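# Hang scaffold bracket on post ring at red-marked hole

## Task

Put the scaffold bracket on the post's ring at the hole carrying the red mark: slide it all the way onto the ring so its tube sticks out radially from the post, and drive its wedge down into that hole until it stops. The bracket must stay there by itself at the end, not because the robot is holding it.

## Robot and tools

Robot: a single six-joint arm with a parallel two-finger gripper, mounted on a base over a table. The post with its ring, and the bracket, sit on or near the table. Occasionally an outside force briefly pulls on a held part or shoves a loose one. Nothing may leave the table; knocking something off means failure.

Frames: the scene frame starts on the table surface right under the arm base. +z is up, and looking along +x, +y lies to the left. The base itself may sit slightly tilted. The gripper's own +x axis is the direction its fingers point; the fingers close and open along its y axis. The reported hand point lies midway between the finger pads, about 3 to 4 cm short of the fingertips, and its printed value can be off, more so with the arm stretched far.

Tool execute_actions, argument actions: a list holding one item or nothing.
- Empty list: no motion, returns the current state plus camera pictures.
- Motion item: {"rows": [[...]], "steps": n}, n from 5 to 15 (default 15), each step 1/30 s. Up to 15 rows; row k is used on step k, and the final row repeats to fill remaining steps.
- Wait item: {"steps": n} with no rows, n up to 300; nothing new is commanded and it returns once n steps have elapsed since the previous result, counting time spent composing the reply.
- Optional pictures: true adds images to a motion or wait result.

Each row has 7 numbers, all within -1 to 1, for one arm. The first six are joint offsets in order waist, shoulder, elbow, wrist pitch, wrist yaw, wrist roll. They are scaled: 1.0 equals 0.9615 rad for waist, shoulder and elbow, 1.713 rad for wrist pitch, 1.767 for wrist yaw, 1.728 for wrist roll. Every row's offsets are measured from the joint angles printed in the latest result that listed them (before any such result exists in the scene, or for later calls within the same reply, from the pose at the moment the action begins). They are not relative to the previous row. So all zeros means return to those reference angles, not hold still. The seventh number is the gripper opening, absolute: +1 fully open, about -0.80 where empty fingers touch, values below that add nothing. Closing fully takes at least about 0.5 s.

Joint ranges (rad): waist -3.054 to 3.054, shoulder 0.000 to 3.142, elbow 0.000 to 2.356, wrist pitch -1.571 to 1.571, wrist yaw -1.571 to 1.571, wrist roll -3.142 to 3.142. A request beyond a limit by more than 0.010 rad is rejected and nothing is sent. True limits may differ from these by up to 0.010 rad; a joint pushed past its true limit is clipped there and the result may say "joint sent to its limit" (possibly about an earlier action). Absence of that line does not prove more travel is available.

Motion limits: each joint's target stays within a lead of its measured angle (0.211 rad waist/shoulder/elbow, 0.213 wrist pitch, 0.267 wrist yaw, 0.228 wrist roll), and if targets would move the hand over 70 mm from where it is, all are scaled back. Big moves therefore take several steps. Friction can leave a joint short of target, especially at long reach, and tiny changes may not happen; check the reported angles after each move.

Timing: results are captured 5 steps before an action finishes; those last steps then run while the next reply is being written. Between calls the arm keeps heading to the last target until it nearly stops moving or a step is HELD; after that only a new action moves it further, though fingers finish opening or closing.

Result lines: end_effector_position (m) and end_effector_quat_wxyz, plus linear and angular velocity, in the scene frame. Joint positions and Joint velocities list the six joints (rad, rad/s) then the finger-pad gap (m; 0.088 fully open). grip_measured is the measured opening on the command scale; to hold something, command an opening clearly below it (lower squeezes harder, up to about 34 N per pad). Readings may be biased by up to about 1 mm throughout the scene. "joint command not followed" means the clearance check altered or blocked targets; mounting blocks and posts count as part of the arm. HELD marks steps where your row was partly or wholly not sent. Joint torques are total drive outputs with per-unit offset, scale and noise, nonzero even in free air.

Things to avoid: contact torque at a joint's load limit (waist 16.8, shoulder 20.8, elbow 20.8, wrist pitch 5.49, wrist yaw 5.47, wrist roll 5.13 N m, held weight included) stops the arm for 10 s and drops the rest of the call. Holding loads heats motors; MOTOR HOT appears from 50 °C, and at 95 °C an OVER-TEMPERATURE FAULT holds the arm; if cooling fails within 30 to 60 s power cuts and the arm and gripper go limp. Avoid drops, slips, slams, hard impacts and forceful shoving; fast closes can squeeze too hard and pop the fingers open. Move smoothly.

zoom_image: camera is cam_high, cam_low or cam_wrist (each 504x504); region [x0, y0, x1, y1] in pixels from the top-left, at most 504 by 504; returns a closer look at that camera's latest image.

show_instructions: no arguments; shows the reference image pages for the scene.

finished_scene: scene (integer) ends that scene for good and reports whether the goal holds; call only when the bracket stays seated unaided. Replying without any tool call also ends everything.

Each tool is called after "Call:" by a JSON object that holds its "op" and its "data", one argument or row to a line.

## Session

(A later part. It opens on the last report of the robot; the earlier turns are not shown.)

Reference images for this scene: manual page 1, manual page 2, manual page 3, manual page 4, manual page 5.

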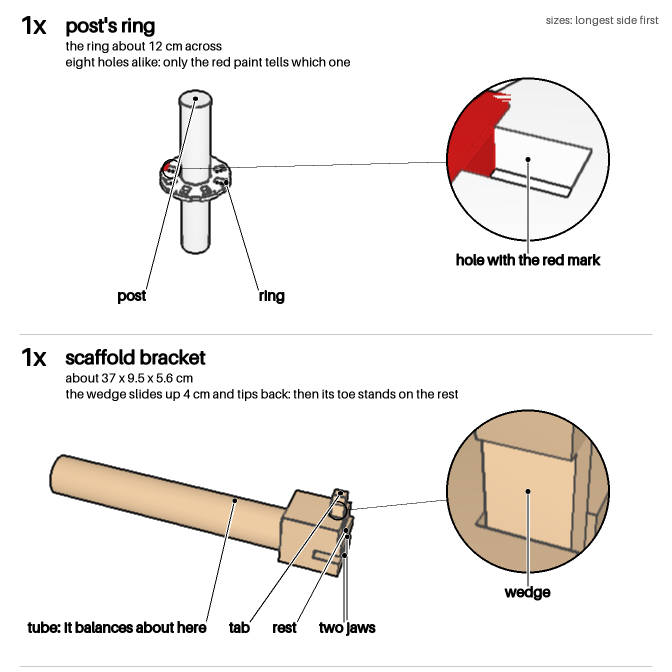

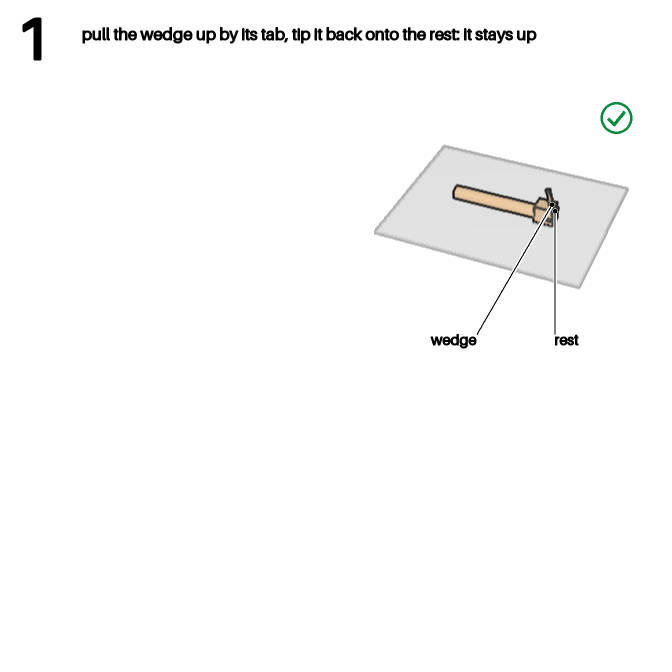

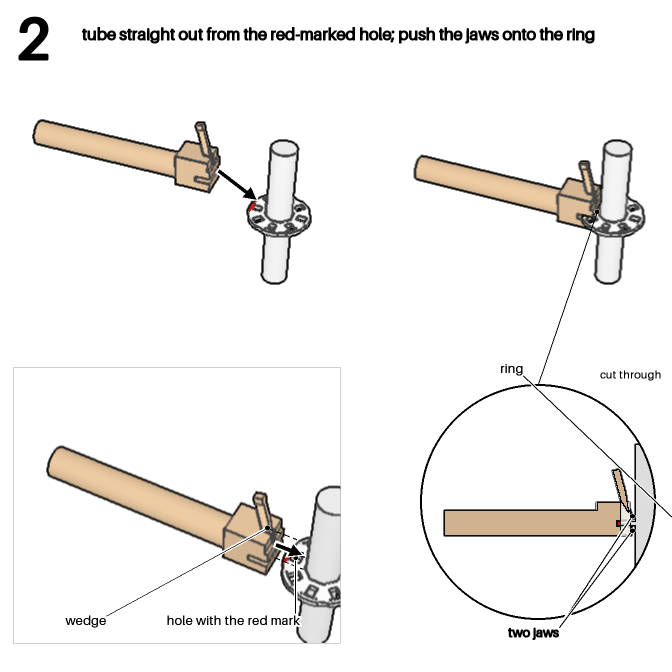

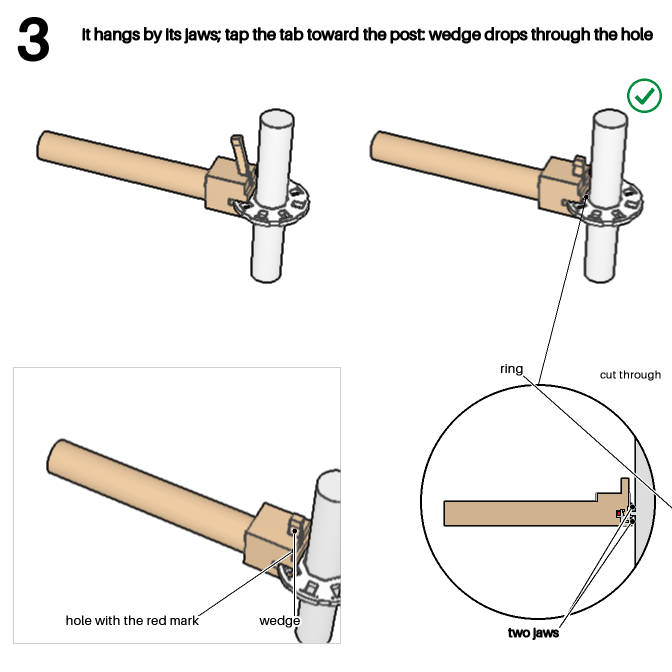

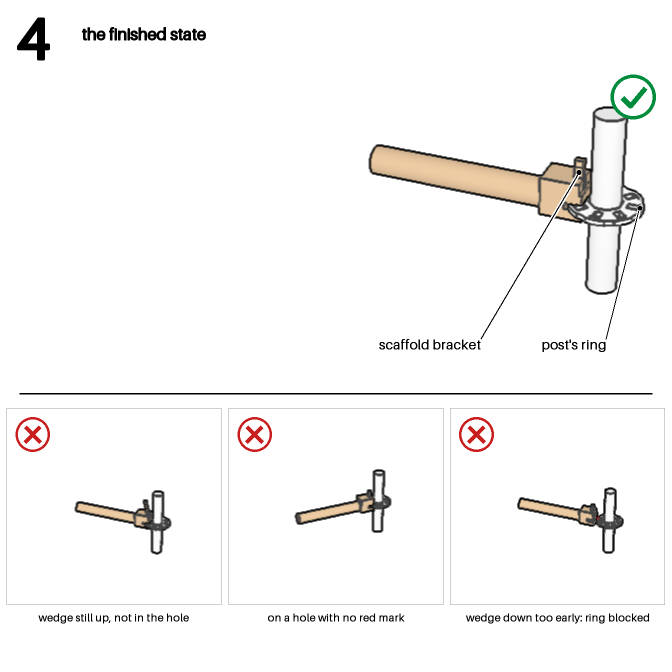

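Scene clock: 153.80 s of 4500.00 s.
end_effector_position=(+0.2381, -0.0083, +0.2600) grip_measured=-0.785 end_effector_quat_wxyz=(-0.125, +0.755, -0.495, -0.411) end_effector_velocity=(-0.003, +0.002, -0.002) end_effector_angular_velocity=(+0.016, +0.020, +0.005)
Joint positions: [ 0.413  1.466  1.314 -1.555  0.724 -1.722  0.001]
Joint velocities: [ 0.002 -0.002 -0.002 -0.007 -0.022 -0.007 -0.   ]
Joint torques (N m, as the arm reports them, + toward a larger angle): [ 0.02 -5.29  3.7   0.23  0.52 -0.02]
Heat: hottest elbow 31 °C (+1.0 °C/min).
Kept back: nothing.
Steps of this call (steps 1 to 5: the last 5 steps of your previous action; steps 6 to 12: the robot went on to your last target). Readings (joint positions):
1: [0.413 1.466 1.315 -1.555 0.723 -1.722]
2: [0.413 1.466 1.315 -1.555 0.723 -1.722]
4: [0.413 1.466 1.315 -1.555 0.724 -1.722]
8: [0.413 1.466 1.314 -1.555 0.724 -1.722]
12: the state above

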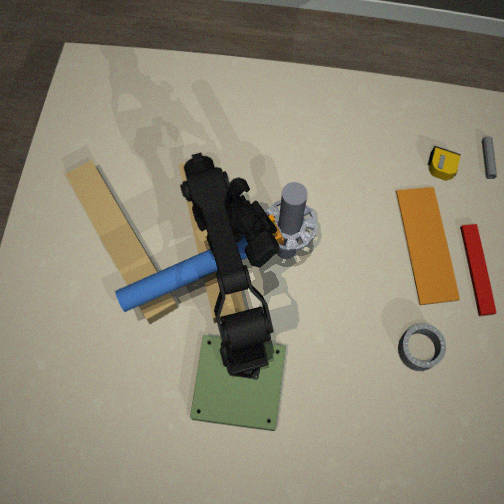

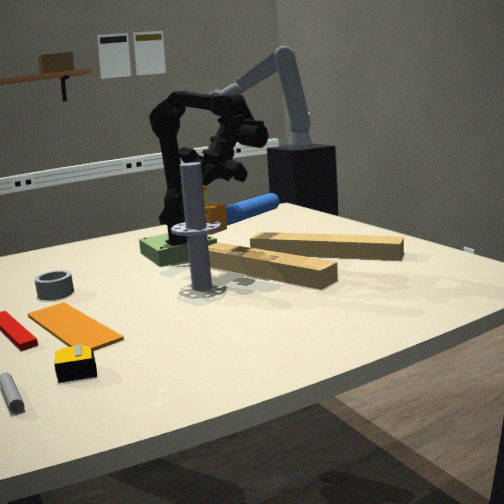

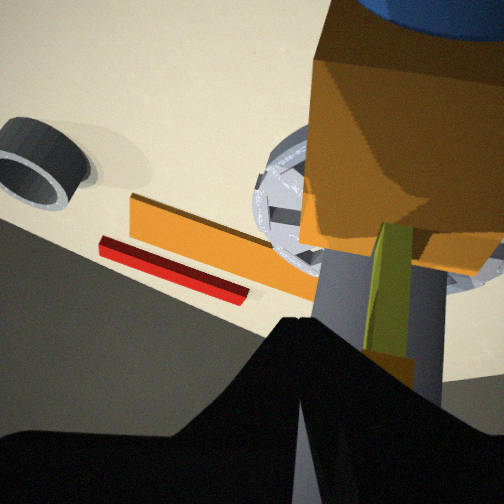

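Call:
{"op": "execute_actions", "data": {
  "actions": [
    {"rows": [[0,0,0.04,0,0.01,0,-0.8],[0,0.02,0.07,0,0.01,0,-0.8],[0,0.04,0.09,0,0.01,0,-0.8],[0,0.06,0.105,0,0.01,0,-0.8],[0,0.08,0.115,0,0.01,0,-0.8]], "steps": 15}
  ]
}}

Call:
{"op": "execute_actions", "data": {
  "actions": [
    {"steps": 12}
  ],
  "pictures": true
}}

Call:
{"op": "zoom_image", "data": {
  "camera": "cam_low",
  "region": [150, 100, 310, 260]
}}

Scene clock: 154.57 s of 4500.00 s.
end_effector_position=(+0.2492, -0.0115, +0.2675) grip_measured=-0.785 end_effector_quat_wxyz=(-0.125, +0.750, -0.507, -0.406) end_effector_velocity=(+0.005, -0.003, -0.012) end_effector_angular_velocity=(-0.033, +0.068, -0.011)
Joint positions: [ 0.388  1.515  1.384 -1.58   0.736 -1.721  0.001]
Joint velocities: [-0.017  0.061 -0.002 -0.007  0.007 -0.007 -0.   ]
Joint torques (N m, as the arm reports them, + toward a larger angle): [ 2.61 -2.83  7.95  2.01  0.64 -0.05]
Heat: hottest elbow 31 °C (+1.0 °C/min).
Steps of this call (steps 1 to 13: the robot went on to your last target; steps 14 to 23: the first 10 steps of this action). Readings (joint positions):
14: [0.413 1.466 1.317 -1.555 0.726 -1.722]
15: [0.413 1.468 1.327 -1.555 0.729 -1.722]
17: [0.410 1.482 1.359 -1.575 0.734 -1.721]
21: [0.390 1.509 1.384 -1.579 0.736 -1.721]
23: the state above

Scene clock: 154.97 s of 4500.00 s.
end_effector_position=(+0.2494, -0.0116, +0.2671) grip_measured=-0.785 end_effector_quat_wxyz=(-0.124, +0.749, -0.508, -0.407) end_effector_velocity=(-0.005, -0.003, -0.000) end_effector_angular_velocity=(-0.002, +0.028, -0.003)
Joint positions: [ 0.387  1.517  1.384 -1.58   0.736 -1.721  0.001]
Joint velocities: [-0.007 -0.002 -0.002 -0.022 -0.007 -0.007  0.   ]
Joint torques (N m, as the arm reports them, + toward a larger angle): [ 2.66 -2.52  8.16  2.02  0.67 -0.05]
Heat: hottest elbow 31 °C (+1.0 °C/min).
Kept back: nothing.
Steps of this call (steps 1 to 5: the last 5 steps of your previous action; steps 6 to 12: the robot went on to your last target). Readings (joint positions):
1: [0.387 1.517 1.384 -1.580 0.736 -1.721]
2: [0.387 1.517 1.384 -1.580 0.736 -1.721]
4: [0.387 1.517 1.384 -1.580 0.736 -1.721]
8: [0.387 1.517 1.384 -1.580 0.736 -1.721]
12: the state above

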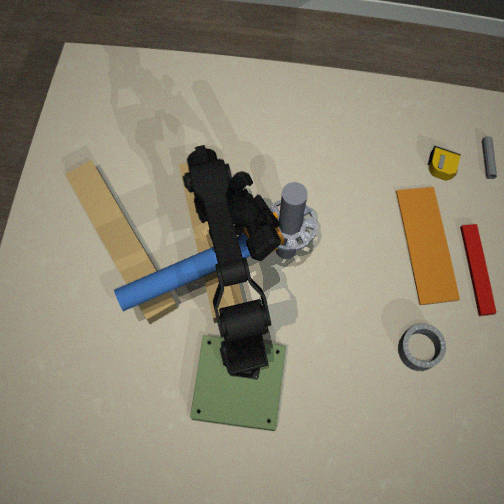

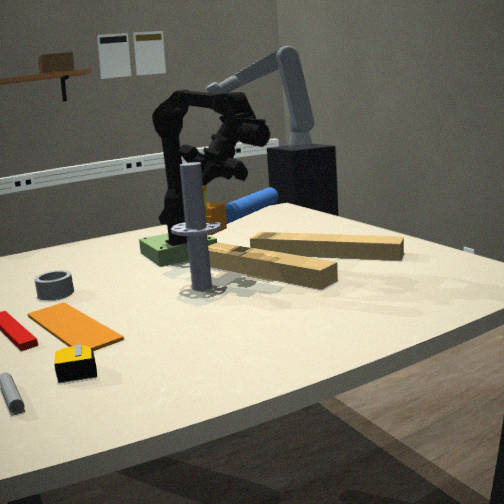

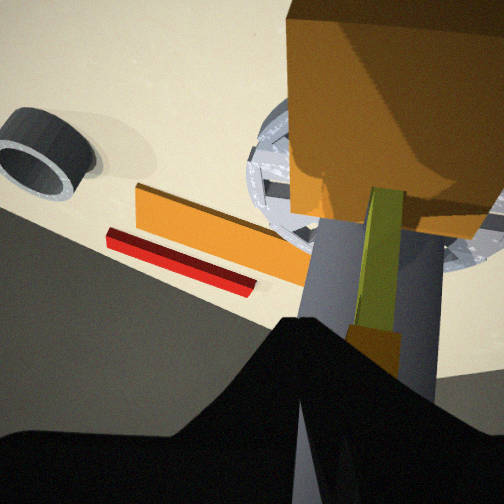

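Region (150, 100, 310, 260) of cam_low's 504x504 image, scaled by 3.150, with more detail than that image has.

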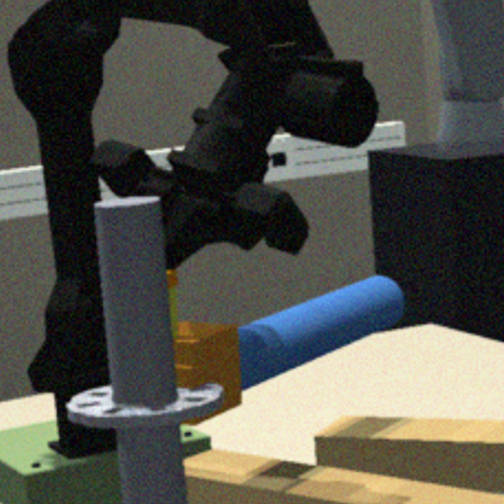

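Call:
{"op": "execute_actions", "data": {
  "actions": [
    {"rows": [[0.03,0,0.01,0.01,0,0.015,-0.8],[0.06,0,0.01,0.01,0,0.03,-0.8],[0.08,0,0.01,0.01,0,0.04,-0.8]], "steps": 12}
  ]
}}

Call:
{"op": "execute_actions", "data": {
  "actions": [
    {"steps": 10}
  ],
  "pictures": true
}}

Call:
{"op": "zoom_image", "data": {
  "camera": "cam_low",
  "region": [150, 100, 310, 260]
}}

Scene clock: 155.50 s of 4500.00 s.
end_effector_position=(+0.2461, -0.0066, +0.2662) grip_measured=-0.785 end_effector_quat_wxyz=(-0.135, +0.752, -0.511, -0.394) end_effector_velocity=(-0.010, +0.011, -0.004) end_effector_angular_velocity=(+0.014, -0.040, -0.014)
Joint positions: [ 0.415  1.507  1.367 -1.582  0.741 -1.663  0.001]
Joint velocities: [ 0.056 -0.027 -0.042 -0.007 -0.007  0.095  0.   ]
Joint torques (N m, as the arm reports them, + toward a larger angle): [ 4.34 -3.9   7.09  1.59  0.19  0.08]
Heat: hottest elbow 31 °C (+0.0 °C/min).
Steps of this call (steps 1 to 9: the robot went on to your last target; steps 10 to 16: the first 7 steps of this action). Readings (joint positions):
10: [0.387 1.517 1.384 -1.580 0.736 -1.718]
11: [0.389 1.516 1.382 -1.580 0.737 -1.706]
13: [0.402 1.511 1.374 -1.582 0.741 -1.680]
16: the state above

Scene clock: 155.83 s of 4500.00 s.
end_effector_position=(+0.2456, -0.0058, +0.2659) grip_measured=-0.785 end_effector_quat_wxyz=(-0.137, +0.753, -0.511, -0.392) end_effector_velocity=(-0.006, -0.001, -0.000) end_effector_angular_velocity=(-0.003, +0.028, +0.007)
Joint positions: [ 0.419  1.505  1.365 -1.582  0.741 -1.655  0.001]
Joint velocities: [ 0.002 -0.007 -0.007 -0.022 -0.007 -0.007  0.   ]
Joint torques (N m, as the arm reports them, + toward a larger angle): [ 4.36 -3.91  7.03  1.57  0.18  0.04]
Heat: hottest elbow 31 °C (+0.0 °C/min).
Kept back: nothing.
Steps of this call (steps 1 to 5: the last 5 steps of your previous action; steps 6 to 10: the robot went on to your last target). Readings (joint positions):
1: [0.417 1.506 1.366 -1.582 0.741 -1.660]
2: [0.417 1.506 1.366 -1.582 0.741 -1.659]
4: [0.418 1.506 1.365 -1.582 0.741 -1.657]
8: [0.419 1.505 1.365 -1.582 0.741 -1.655]
10: the state above

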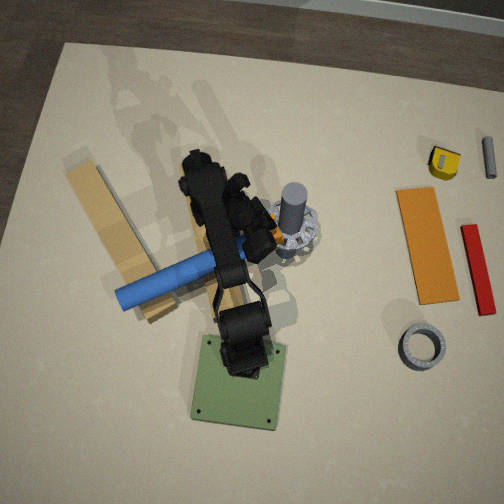

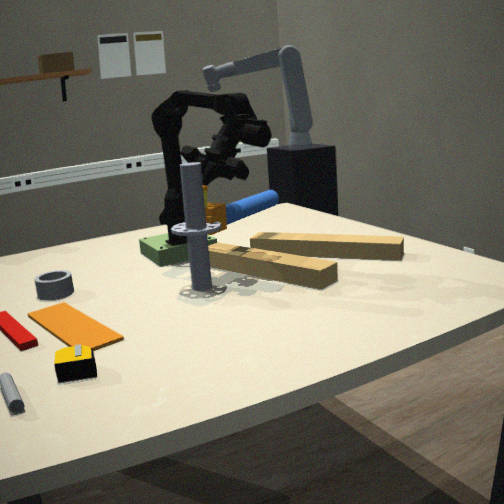

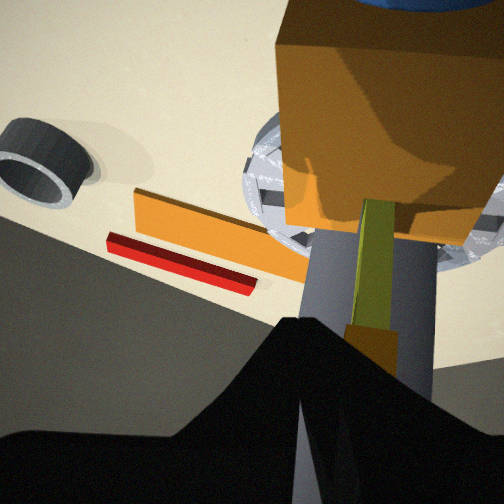

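Region (150, 100, 310, 260) of cam_low's 504x504 image, scaled by 3.150, with more detail than that image has.

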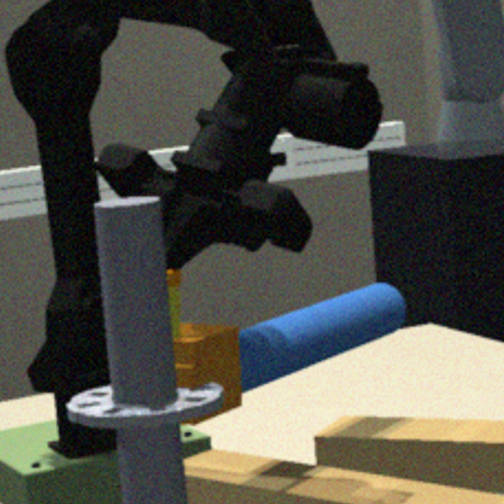

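Call:
{"op": "execute_actions", "data": {
  "actions": []
}}

Scene clock: 156.60 s of 4500.00 s.
end_effector_position=(+0.2455, -0.0055, +0.2658) grip_measured=-0.785 end_effector_quat_wxyz=(-0.137, +0.753, -0.510, -0.392) end_effector_velocity=(-0.000, +0.000, -0.002) end_effector_angular_velocity=(+0.006, +0.005, +0.002)
Joint positions: [ 0.421  1.505  1.364 -1.582  0.741 -1.654  0.001]
Joint velocities: [-0.002 -0.002 -0.007  0.007 -0.007 -0.007 -0.   ]
Joint torques (N m, as the arm reports them, + toward a larger angle): [ 4.31 -3.84  7.06  1.6   0.2   0.04]
Heat: hottest elbow 31 °C (+0.0 °C/min).
Kept back: nothing.
Steps of this call (steps 1 to 15: the robot went on to your last target; steps 16 to 23: nothing new was sent). Readings (joint positions):
1: [0.420 1.505 1.365 -1.582 0.741 -1.655]
2: [0.420 1.505 1.365 -1.582 0.741 -1.655]
4: [0.420 1.505 1.365 -1.582 0.741 -1.655]
8: [0.420 1.505 1.364 -1.582 0.741 -1.654]
23: the state above
The arm was judged still, so your last target was given up. Only a new action makes it travel on or press farther. Fingers that are still opening or closing keep moving.

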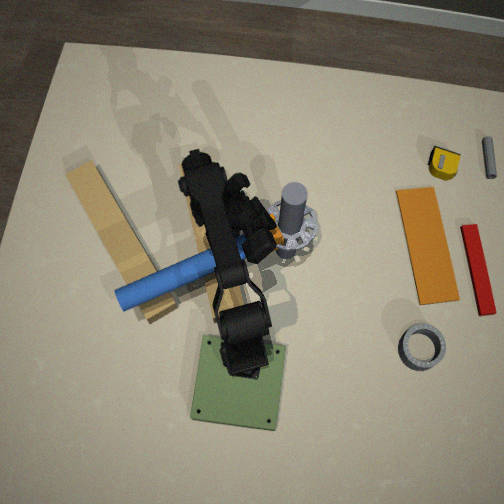

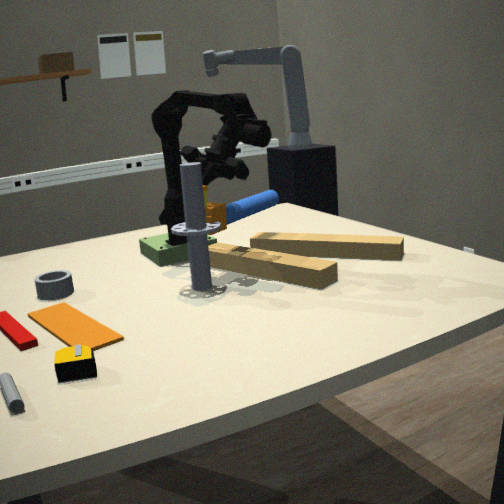

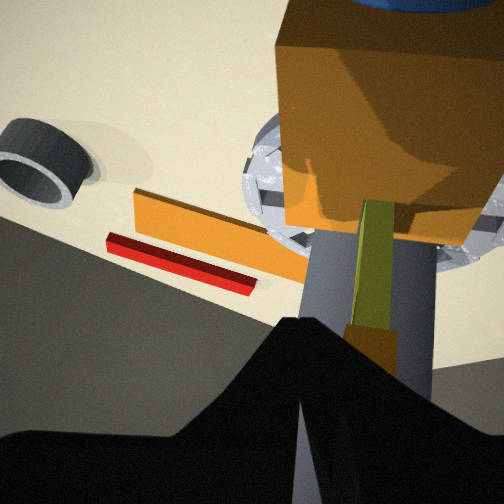

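Call:
{"op": "execute_actions", "data": {
  "actions": [
    {"rows":[[0,0,0.1,0.01,0,0,-1]],"steps":15}
  ],
  "pictures": true
}}

Scene clock: 157.07 s of 4500.00 s.
end_effector_position=(+0.2491, -0.0109, +0.2815) grip_measured=-0.785 end_effector_quat_wxyz=(-0.172, +0.754, -0.511, -0.374) end_effector_velocity=(-0.002, -0.002, -0.001) end_effector_angular_velocity=(+0.003, +0.014, -0.002)
Joint positions: [ 0.39   1.484  1.416 -1.584  0.735 -1.654  0.001]
Joint velocities: [-0.007 -0.002 -0.002 -0.007 -0.007 -0.007  0.   ]
Joint torques (N m, as the arm reports them, + toward a larger angle): [ 3.1  -2.81  8.4   1.67  0.67 -0.02]
Heat: hottest elbow 31 °C (+0.0 °C/min).
Steps of this call (steps 1 to 4: nothing new was sent; steps 5 to 14: the first 10 steps of this action). Readings (joint positions):
5: [0.417 1.503 1.370 -1.583 0.738 -1.654]
6: [0.408 1.503 1.378 -1.584 0.735 -1.654]
8: [0.393 1.498 1.398 -1.584 0.733 -1.654]
12: [0.390 1.485 1.415 -1.584 0.735 -1.654]
14: the state above

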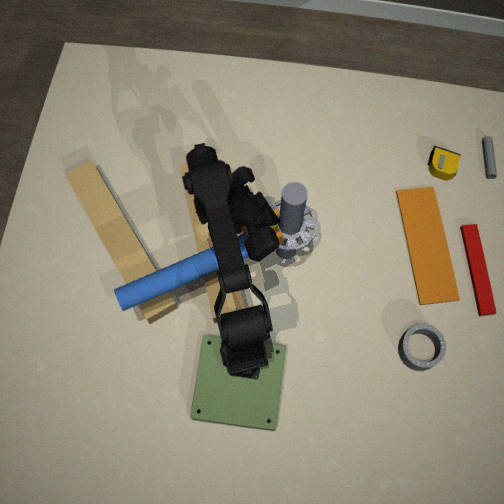

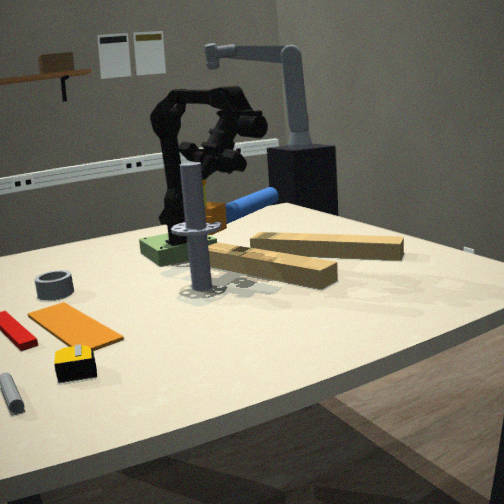

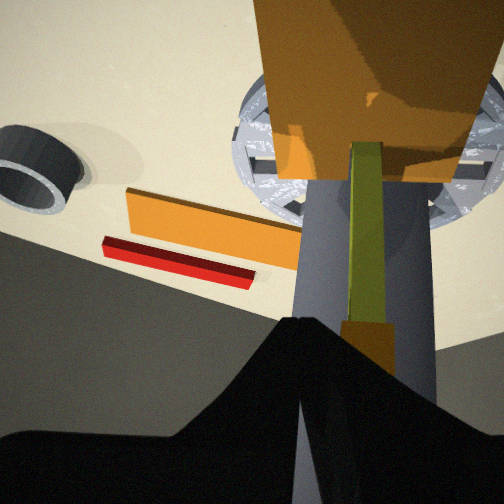

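Call:
{"op": "execute_actions", "data": {
  "actions": [
    {"rows":[[0.04,0,0.12,0.01,0,0.022,-1]],"steps":15}
  ],
  "pictures": true
}}

Scene clock: 167.43 s of 4500.00 s.
end_effector_position=(+0.2479, -0.0115, +0.2829) grip_measured=-0.785 end_effector_quat_wxyz=(-0.185, +0.753, -0.511, -0.371) end_effector_velocity=(-0.003, +0.001, -0.002) end_effector_angular_velocity=(+0.013, +0.029, +0.013)
Joint positions: [ 0.384  1.472  1.416 -1.579  0.724 -1.647  0.001]
Joint velocities: [-0.002 -0.002 -0.002 -0.007 -0.022 -0.022  0.   ]
Joint torques (N m, as the arm reports them, + toward a larger angle): [ 0.48 -4.01  5.09  0.71  0.85 -0.06]
Heat: hottest elbow 31 °C (+0.0 °C/min).
TORQUE FAULT: the external load on joint 4 (wrist pitch) reached its load limit, and the arm stopped for 10 seconds. The arm's remaining commands of this call were not run. The arm holds where it stopped, with its grip as last carried out, and accepts commands again: back off and push less far. The arm stops again, at the same cost, whenever a joint's load reaches its limit.
Kept back: nothing.
The stop began at step 11 of this call (marked STOPPED below). From that step on the arm followed nothing that you had sent. 14 steps, steps kept back included, did not run and will not run. Nothing is kept back now, and the robot has no last target.
Steps of this call (steps 1 to 5: the last 5 steps of your previous action; steps 6 to 9: the robot went on to your last target; step 10: the first step of this action; steps 11 to 311: the stop). Readings (joint positions):
10: [0.389 1.482 1.424 -1.585 0.734 -1.648]
11: [0.386 1.479 1.423 -1.587 0.728 -1.645] STOPPED
13: [0.384 1.472 1.422 -1.581 0.724 -1.645]
17: [0.384 1.472 1.418 -1.580 0.724 -1.647]
311: the state above

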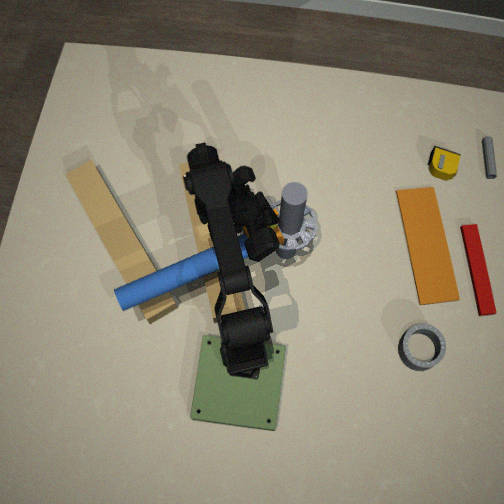

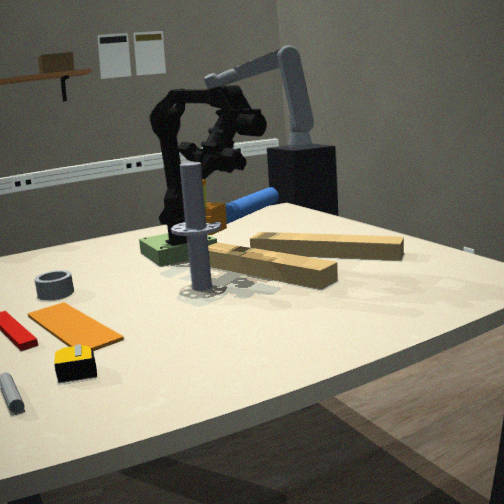

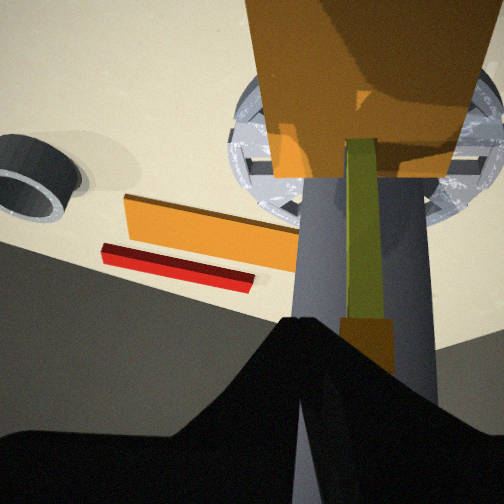

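Call:
{"op": "zoom_image", "data": {
  "camera": "cam_low",
  "region": [130, 40, 330, 240]
}}

Region (130, 40, 330, 240) of cam_low's 504x504 image, scaled by 2.520, with more detail than that image has.

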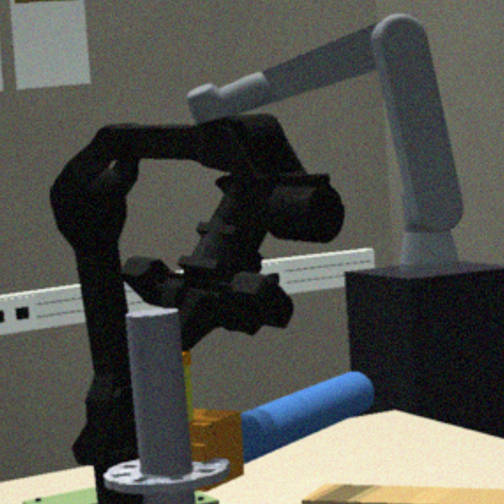

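Call:
{"op": "execute_actions", "data": {
  "actions": [
    {"rows":[[0,0,0,0.04,0,0,-1]],"steps":15}
  ]
}}

Call:
{"op": "execute_actions", "data": {
  "actions": [
    {"rows":[[0.02,0,0,0,0,0.011,-1],[0.04,0,0,0,0,0.022,-1]],"steps":15}
  ],
  "pictures": true
}}

Scene clock: 168.57 s of 4500.00 s.
end_effector_position=(+0.2484, -0.0117, +0.2804) grip_measured=-0.785 end_effector_quat_wxyz=(-0.194, +0.752, -0.510, -0.371) end_effector_velocity=(-0.001, +0.001, -0.002) end_effector_angular_velocity=(+0.029, -0.013, -0.003)
Joint positions: [ 0.378  1.465  1.404 -1.559  0.715 -1.647  0.001]
Joint velocities: [-0.007 -0.017 -0.012  0.022 -0.022 -0.007 -0.   ]
Joint torques (N m, as the arm reports them, + toward a larger angle): [ 0.46 -4.2   5.57  3.78  0.77 -0.02]
Heat: hottest elbow 31 °C (+0.0 °C/min).
Steps of this call (steps 1 to 24: nothing new was sent; steps 25 to 34: the first 10 steps of this action). Readings (joint positions):
25: [0.384 1.472 1.416 -1.578 0.724 -1.647]
26: [0.383 1.471 1.414 -1.576 0.723 -1.647]
28: [0.381 1.469 1.410 -1.569 0.719 -1.647]
32: [0.379 1.466 1.405 -1.561 0.716 -1.647]
34: the state above

Scene clock: 169.07 s of 4500.00 s.
end_effector_position=(+0.2447, -0.0088, +0.2797) grip_measured=-0.785 end_effector_quat_wxyz=(-0.195, +0.751, -0.513, -0.368) end_effector_velocity=(-0.003, +0.002, -0.002) end_effector_angular_velocity=(+0.019, +0.010, -0.004)
Joint positions: [ 0.396  1.462  1.397 -1.576  0.716 -1.613  0.001]
Joint velocities: [ 0.002 -0.002 -0.002 -0.007 -0.022  0.007  0.   ]
Joint torques (N m, as the arm reports them, + toward a larger angle): [ 1.86 -4.87  4.97  1.63  0.32  0.03]
Heat: hottest elbow 31 °C (+0.0 °C/min).
Steps of this call (steps 1 to 5: the last 5 steps of your previous action; steps 6 to 15: the first 10 steps of this action, its rows measured from where the robot was after step 5). Readings (joint positions):
5: [0.378 1.464 1.404 -1.559 0.714 -1.647]
6: [0.378 1.463 1.402 -1.559 0.714 -1.645]
7: [0.381 1.463 1.401 -1.561 0.715 -1.636]
9: [0.393 1.463 1.399 -1.574 0.715 -1.623]
13: [0.396 1.462 1.397 -1.576 0.716 -1.614]
15: the state above

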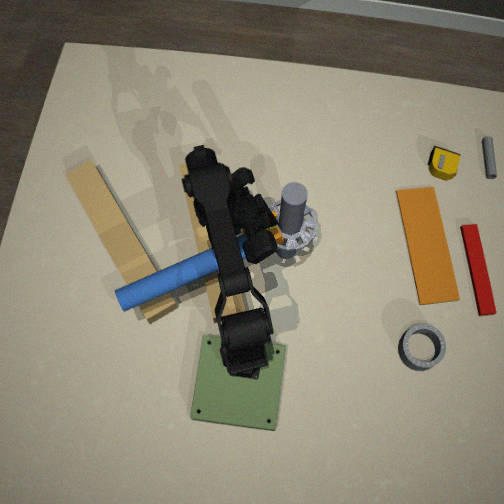

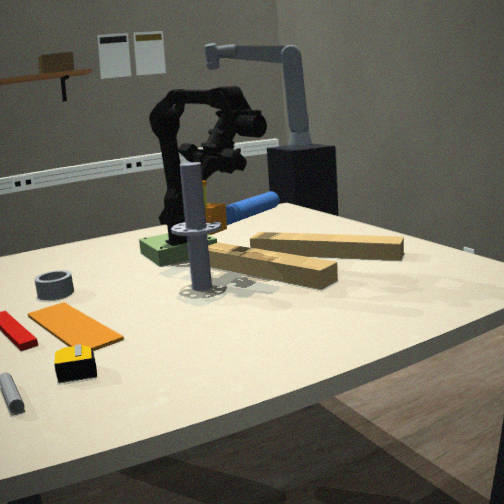

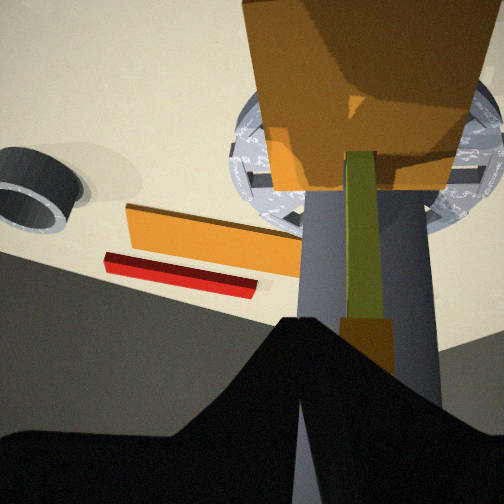

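Call:
{"op": "execute_actions", "data": {
  "actions": [
    {"rows":[[-0.01,-0.04,0,0.01,0,0,-1],[-0.02,-0.08,0,0.01,0,0,-1]],"steps":15}
  ],
  "pictures": true
}}

Scene clock: 169.63 s of 4500.00 s.
end_effector_position=(+0.2378, -0.0152, +0.2938) grip_measured=-0.785 end_effector_quat_wxyz=(-0.233, +0.757, -0.504, -0.344) end_effector_velocity=(-0.005, -0.001, -0.001) end_effector_angular_velocity=(+0.001, +0.019, -0.008)
Joint positions: [ 0.38   1.388  1.395 -1.558  0.714 -1.612  0.001]
Joint velocities: [-0.002 -0.002 -0.002 -0.022 -0.007  0.007  0.   ]
Joint torques (N m, as the arm reports them, + toward a larger angle): [-0.21 -4.88  4.75  0.48  0.48 -0.04]
Heat: hottest elbow 31 °C (+0.0 °C/min).
Steps of this call (steps 1 to 5: the last 5 steps of your previous action; steps 6 to 7: the robot went on to your last target; steps 8 to 17: the first 10 steps of this action). Readings (joint positions):
8: [0.395 1.457 1.397 -1.575 0.715 -1.612]
9: [0.394 1.446 1.395 -1.571 0.709 -1.611]
11: [0.389 1.421 1.394 -1.559 0.712 -1.611]
15: [0.380 1.388 1.395 -1.558 0.714 -1.612]
17: the state above

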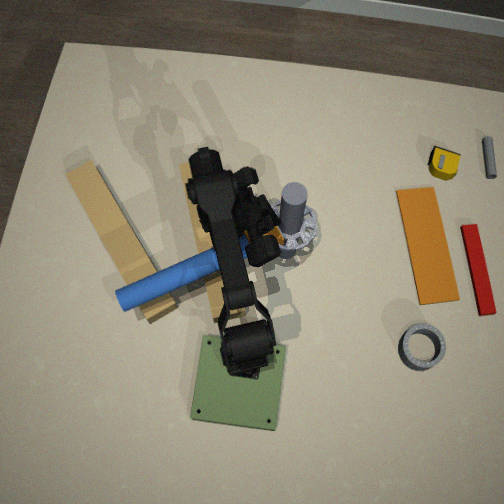

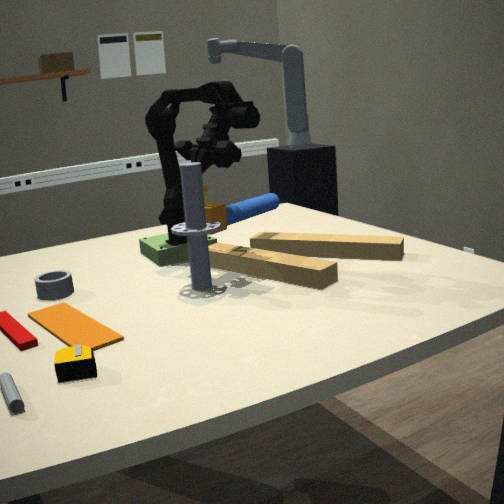

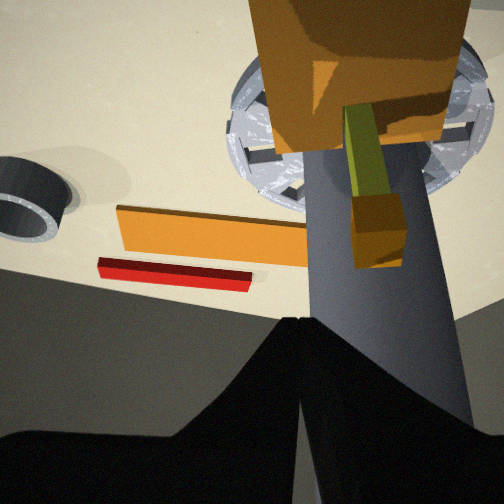

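Call:
{"op": "zoom_image", "data": {
  "camera": "cam_low",
  "region": [150, 100, 310, 260]
}}

Region (150, 100, 310, 260) of cam_low's 504x504 image, scaled by 3.150, with more detail than that image has.

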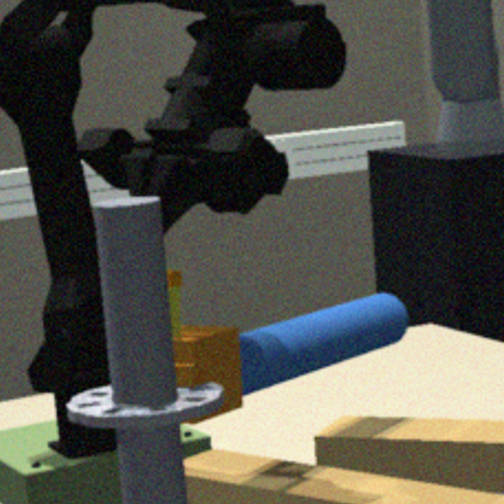

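Call:
{"op": "execute_actions", "data": {
  "actions": [
    {"rows":[[0.07,-0.03,0,0,-0.42,0.3,0.6]],"steps":15}
  ]
}}

Call:
{"op": "execute_actions", "data": {
  "actions": [
    {"rows":[[0,0,0,0,-0.1,1,0.6]],"steps":15}
  ]
}}

Call:
{"op": "execute_actions", "data": {
  "actions": [
    {"rows":[[0,0,0,0,0,1,0.6]],"steps":15}
  ]
}}

Call:
{"op": "execute_actions", "data": {
  "actions": [
    {"steps":30}
  ]
}}

Scene clock: 170.60 s of 4500.00 s.
end_effector_position=(+0.1987, +0.0835, +0.2618) grip_measured=+0.172 end_effector_quat_wxyz=(+0.516, -0.517, +0.491, +0.474) end_effector_velocity=(-0.053, +0.111, -0.006) end_effector_angular_velocity=(+0.747, +0.331, -0.302)
Joint positions: [ 0.446  1.365  1.395 -1.559  0.045 -1.127  0.047]
Joint velocities: [ 0.012 -0.002 -0.002 -0.007 -0.799  0.359  0.175]
Joint torques (N m, as the arm reports them, + toward a larger angle): [-0.05 -5.2   4.47  0.67 -0.19  0.04]
Heat: hottest elbow 31 °C (+0.0 °C/min).
Steps of this call (steps 1 to 5: the last 5 steps of your previous action; steps 6 to 15: the robot went on to your last target; steps 16 to 19: nothing new was sent; steps 20 to 29: the first 10 steps of this action). Readings (joint positions):
20: [0.383 1.385 1.395 -1.559 0.668 -1.560]
21: [0.398 1.380 1.395 -1.559 0.582 -1.491]
23: [0.429 1.372 1.395 -1.559 0.425 -1.360]
27: [0.443 1.366 1.395 -1.559 0.126 -1.161]
29: the state above

Scene clock: 171.10 s of 4500.00 s.
end_effector_position=(+0.1845, +0.1145, +0.2641) grip_measured=+0.600 end_effector_quat_wxyz=(+0.656, -0.237, +0.616, +0.365) end_effector_velocity=(-0.005, +0.005, +0.001) end_effector_angular_velocity=(-0.008, +0.394, -1.920)
Joint positions: [ 0.445  1.365  1.395 -1.559 -0.183 -0.452  0.068]
Joint velocities: [-0.002 -0.002 -0.002 -0.007 -0.051  1.956 -0.   ]
Joint torques (N m, as the arm reports them, + toward a larger angle): [-0.01 -4.51  4.5   0.62 -0.38  0.06]
Heat: hottest elbow 31 °C (+0.0 °C/min).
Steps of this call (steps 1 to 5: the last 5 steps of your previous action; steps 6 to 15: the first 10 steps of this action, its rows measured from where the robot was after step 5). Readings (joint positions):
5: [0.446 1.365 1.395 -1.559 -0.013 -1.100]
6: [0.445 1.365 1.395 -1.559 -0.049 -1.047]
7: [0.445 1.365 1.395 -1.559 -0.098 -0.978]
9: [0.446 1.365 1.395 -1.559 -0.146 -0.847]
13: [0.445 1.365 1.395 -1.559 -0.178 -0.584]
15: the state above

Scene clock: 171.60 s of 4500.00 s.
end_effector_position=(+0.1842, +0.1150, +0.2642) grip_measured=+0.600 end_effector_quat_wxyz=(+0.690, +0.103, +0.716, +0.031) end_effector_velocity=(-0.005, -0.002, -0.000) end_effector_angular_velocity=(-0.057, +0.399, -1.936)
Joint positions: [ 0.445  1.365  1.395 -1.559 -0.187  0.536  0.068]
Joint velocities: [-0.002 -0.002 -0.002 -0.022 -0.007  1.971 -0.   ]
Joint torques (N m, as the arm reports them, + toward a larger angle): [ 0.01 -4.56  4.52  0.63 -0.2   0.02]
Heat: hottest elbow 31 °C (+0.0 °C/min).
Steps of this call (steps 1 to 5: the last 5 steps of your previous action; steps 6 to 15: the first 10 steps of this action, its rows measured from where the robot was after step 5). Readings (joint positions):
5: [0.445 1.365 1.395 -1.559 -0.186 -0.122]
6: [0.445 1.365 1.395 -1.559 -0.187 -0.057]
7: [0.445 1.365 1.395 -1.559 -0.187 0.009]
9: [0.445 1.365 1.395 -1.559 -0.187 0.141]
13: [0.445 1.365 1.395 -1.559 -0.187 0.404]
15: the state above

Scene clock: 172.60 s of 4500.00 s.
end_effector_position=(+0.1843, +0.1151, +0.2642) grip_measured=+0.600 end_effector_quat_wxyz=(+0.541, +0.439, +0.632, -0.337) end_effector_velocity=(-0.001, +0.003, +0.002) end_effector_angular_velocity=(+0.025, -0.003, +0.006)
Joint positions: [ 0.446  1.365  1.395 -1.559 -0.187  1.603  0.068]
Joint velocities: [-0.002 -0.007 -0.002  0.007 -0.022 -0.007 -0.   ]
Joint torques (N m, as the arm reports them, + toward a larger angle): [-0.08 -4.51  4.5   0.55 -0.15  0.05]
Heat: hottest elbow 31 °C (+0.0 °C/min).
Kept back: nothing.
Steps of this call (steps 1 to 5: the last 5 steps of your previous action; steps 6 to 30: the robot went on to your last target). Readings (joint positions):
1: [0.445 1.365 1.395 -1.559 -0.187 0.602]
2: [0.445 1.365 1.395 -1.559 -0.187 0.668]
4: [0.445 1.365 1.395 -1.559 -0.187 0.799]
8: [0.445 1.365 1.395 -1.559 -0.187 1.063]
30: the state above

Call:
{"op": "execute_actions", "data": {
  "actions": [
    {"rows":[[0,0.06,-0.18,0.13,0.088,-0.086,0.6],[0,0.06,-0.18,0.13,0.088,-0.086,0.6],[0,0.06,-0.18,0.13,0.088,-0.086,0.6],[0,0.06,-0.18,0.13,0.088,-0.086,0.6],[0,0.06,-0.18,0.13,0.088,-0.086,0.6],[0,0.06,-0.18,0.13,0.088,-0.086,0.6],[0.002,0.093,-0.276,0.1325,0.088,-0.086,0.6]],"steps":15}
  ]
}}

Call:
{"op": "execute_actions", "data": {
  "actions": [
    {"steps":15}
  ],
  "pictures": true
}}

Scene clock: 173.30 s of 4500.00 s.
end_effector_position=(+0.2052, +0.1006, +0.1969) grip_measured=+0.600 end_effector_quat_wxyz=(+0.603, +0.355, +0.627, -0.342) end_effector_velocity=(-0.060, -0.039, -0.154) end_effector_angular_velocity=(-0.257, +0.404, +0.049)
Joint positions: [ 0.447  1.426  1.185 -1.347 -0.039  1.461  0.068]
Joint velocities: [-0.002  0.12  -0.51   0.154  0.066 -0.051  0.001]
Joint torques (N m, as the arm reports them, + toward a larger angle): [-0.02 -2.84  2.98  0.97  0.06 -0.09]
Heat: hottest elbow 31 °C (+0.0 °C/min).
Steps of this call (steps 1 to 11: the robot went on to your last target; steps 12 to 21: the first 10 steps of this action). Readings (joint positions):
12: [0.447 1.369 1.372 -1.522 -0.159 1.572]
13: [0.447 1.367 1.336 -1.455 -0.115 1.534]
15: [0.446 1.397 1.279 -1.390 -0.071 1.493]
19: [0.447 1.429 1.211 -1.352 -0.046 1.466]
21: the state above

Scene clock: 173.80 s of 4500.00 s.
end_effector_position=(+0.1986, +0.0968, +0.1791) grip_measured=+0.600 end_effector_quat_wxyz=(+0.591, +0.335, +0.639, -0.360) end_effector_velocity=(+0.001, +0.001, -0.000) end_effector_angular_velocity=(+0.011, -0.004, +0.019)
Joint positions: [ 0.447  1.453  1.135 -1.335 -0.034  1.457  0.068]
Joint velocities: [-0.002 -0.002 -0.002  0.007 -0.007 -0.022 -0.   ]
Joint torques (N m, as the arm reports them, + toward a larger angle): [ 0.01 -5.02  3.98  0.56  0.11 -0.07]
Heat: hottest elbow 31 °C (+0.0 °C/min).
Kept back: nothing.
Steps of this call (steps 1 to 5: the last 5 steps of your previous action; steps 6 to 15: the robot went on to your last target). Readings (joint positions):
1: [0.447 1.432 1.167 -1.341 -0.037 1.459]
2: [0.447 1.441 1.154 -1.339 -0.036 1.458]
4: [0.447 1.452 1.138 -1.338 -0.035 1.457]
8: [0.447 1.453 1.135 -1.335 -0.034 1.457]
15: the state above

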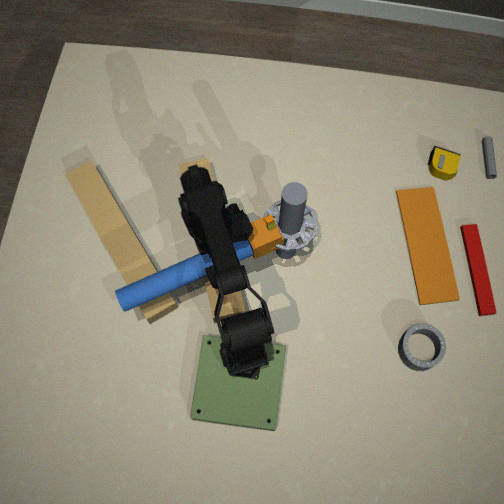

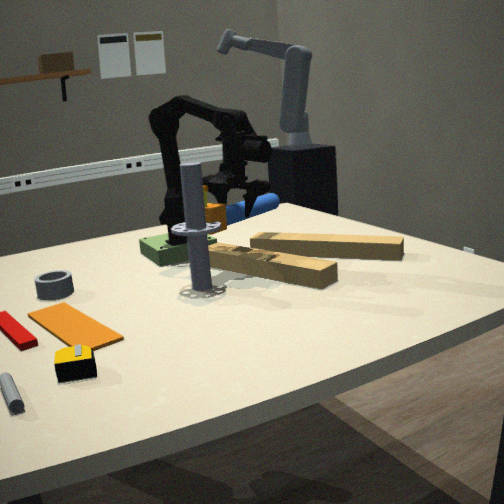

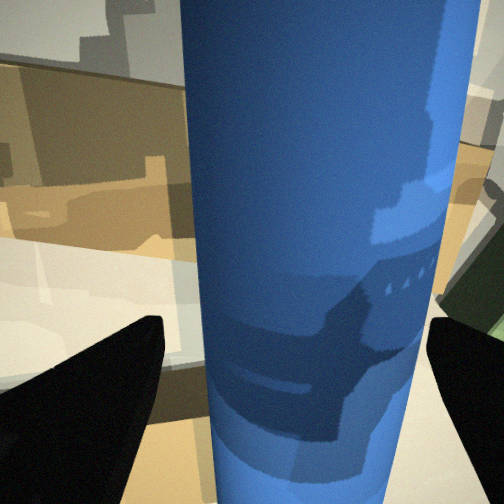

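Call:
{"op": "zoom_image", "data": {
  "camera": "cam_high",
  "region": [230, 170, 330, 270]
}}

Call:
{"op": "execute_actions", "data": {
  "actions": [
    {"rows":[[0,0,0,0,0,0,-0.3]],"steps":15}
  ]
}}

Region (230, 170, 330, 270) of cam_high's 504x504 image, scaled by 5.040, with more detail than that image has.

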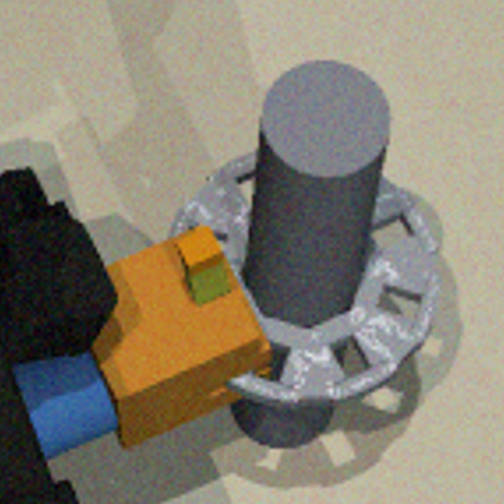

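Scene clock: 174.30 s of 4500.00 s.
end_effector_position=(+0.1974, +0.0963, +0.1792) grip_measured=+0.234 end_effector_quat_wxyz=(+0.590, +0.333, +0.641, -0.362) end_effector_velocity=(-0.005, -0.002, +0.000) end_effector_angular_velocity=(-0.002, +0.023, +0.004)
Joint positions: [ 0.447  1.453  1.135 -1.341 -0.034  1.455  0.05 ]
Joint velocities: [-0.002 -0.002 -0.002 -0.022 -0.007 -0.007 -0.   ]
Joint torques (N m, as the arm reports them, + toward a larger angle): [-0.09 -5.13  4.46  0.77 -0.04  0.02]
Heat: hottest elbow 31 °C (+0.0 °C/min).
Steps of this call (steps 1 to 5: the robot went on to your last target; steps 6 to 15: the first 10 steps of this action). Readings (joint positions):
6: [0.447 1.453 1.135 -1.335 -0.034 1.457]
7: [0.447 1.453 1.135 -1.335 -0.034 1.457]
9: [0.447 1.453 1.135 -1.341 -0.034 1.455]
13: [0.447 1.453 1.135 -1.341 -0.034 1.455]
15: the state above


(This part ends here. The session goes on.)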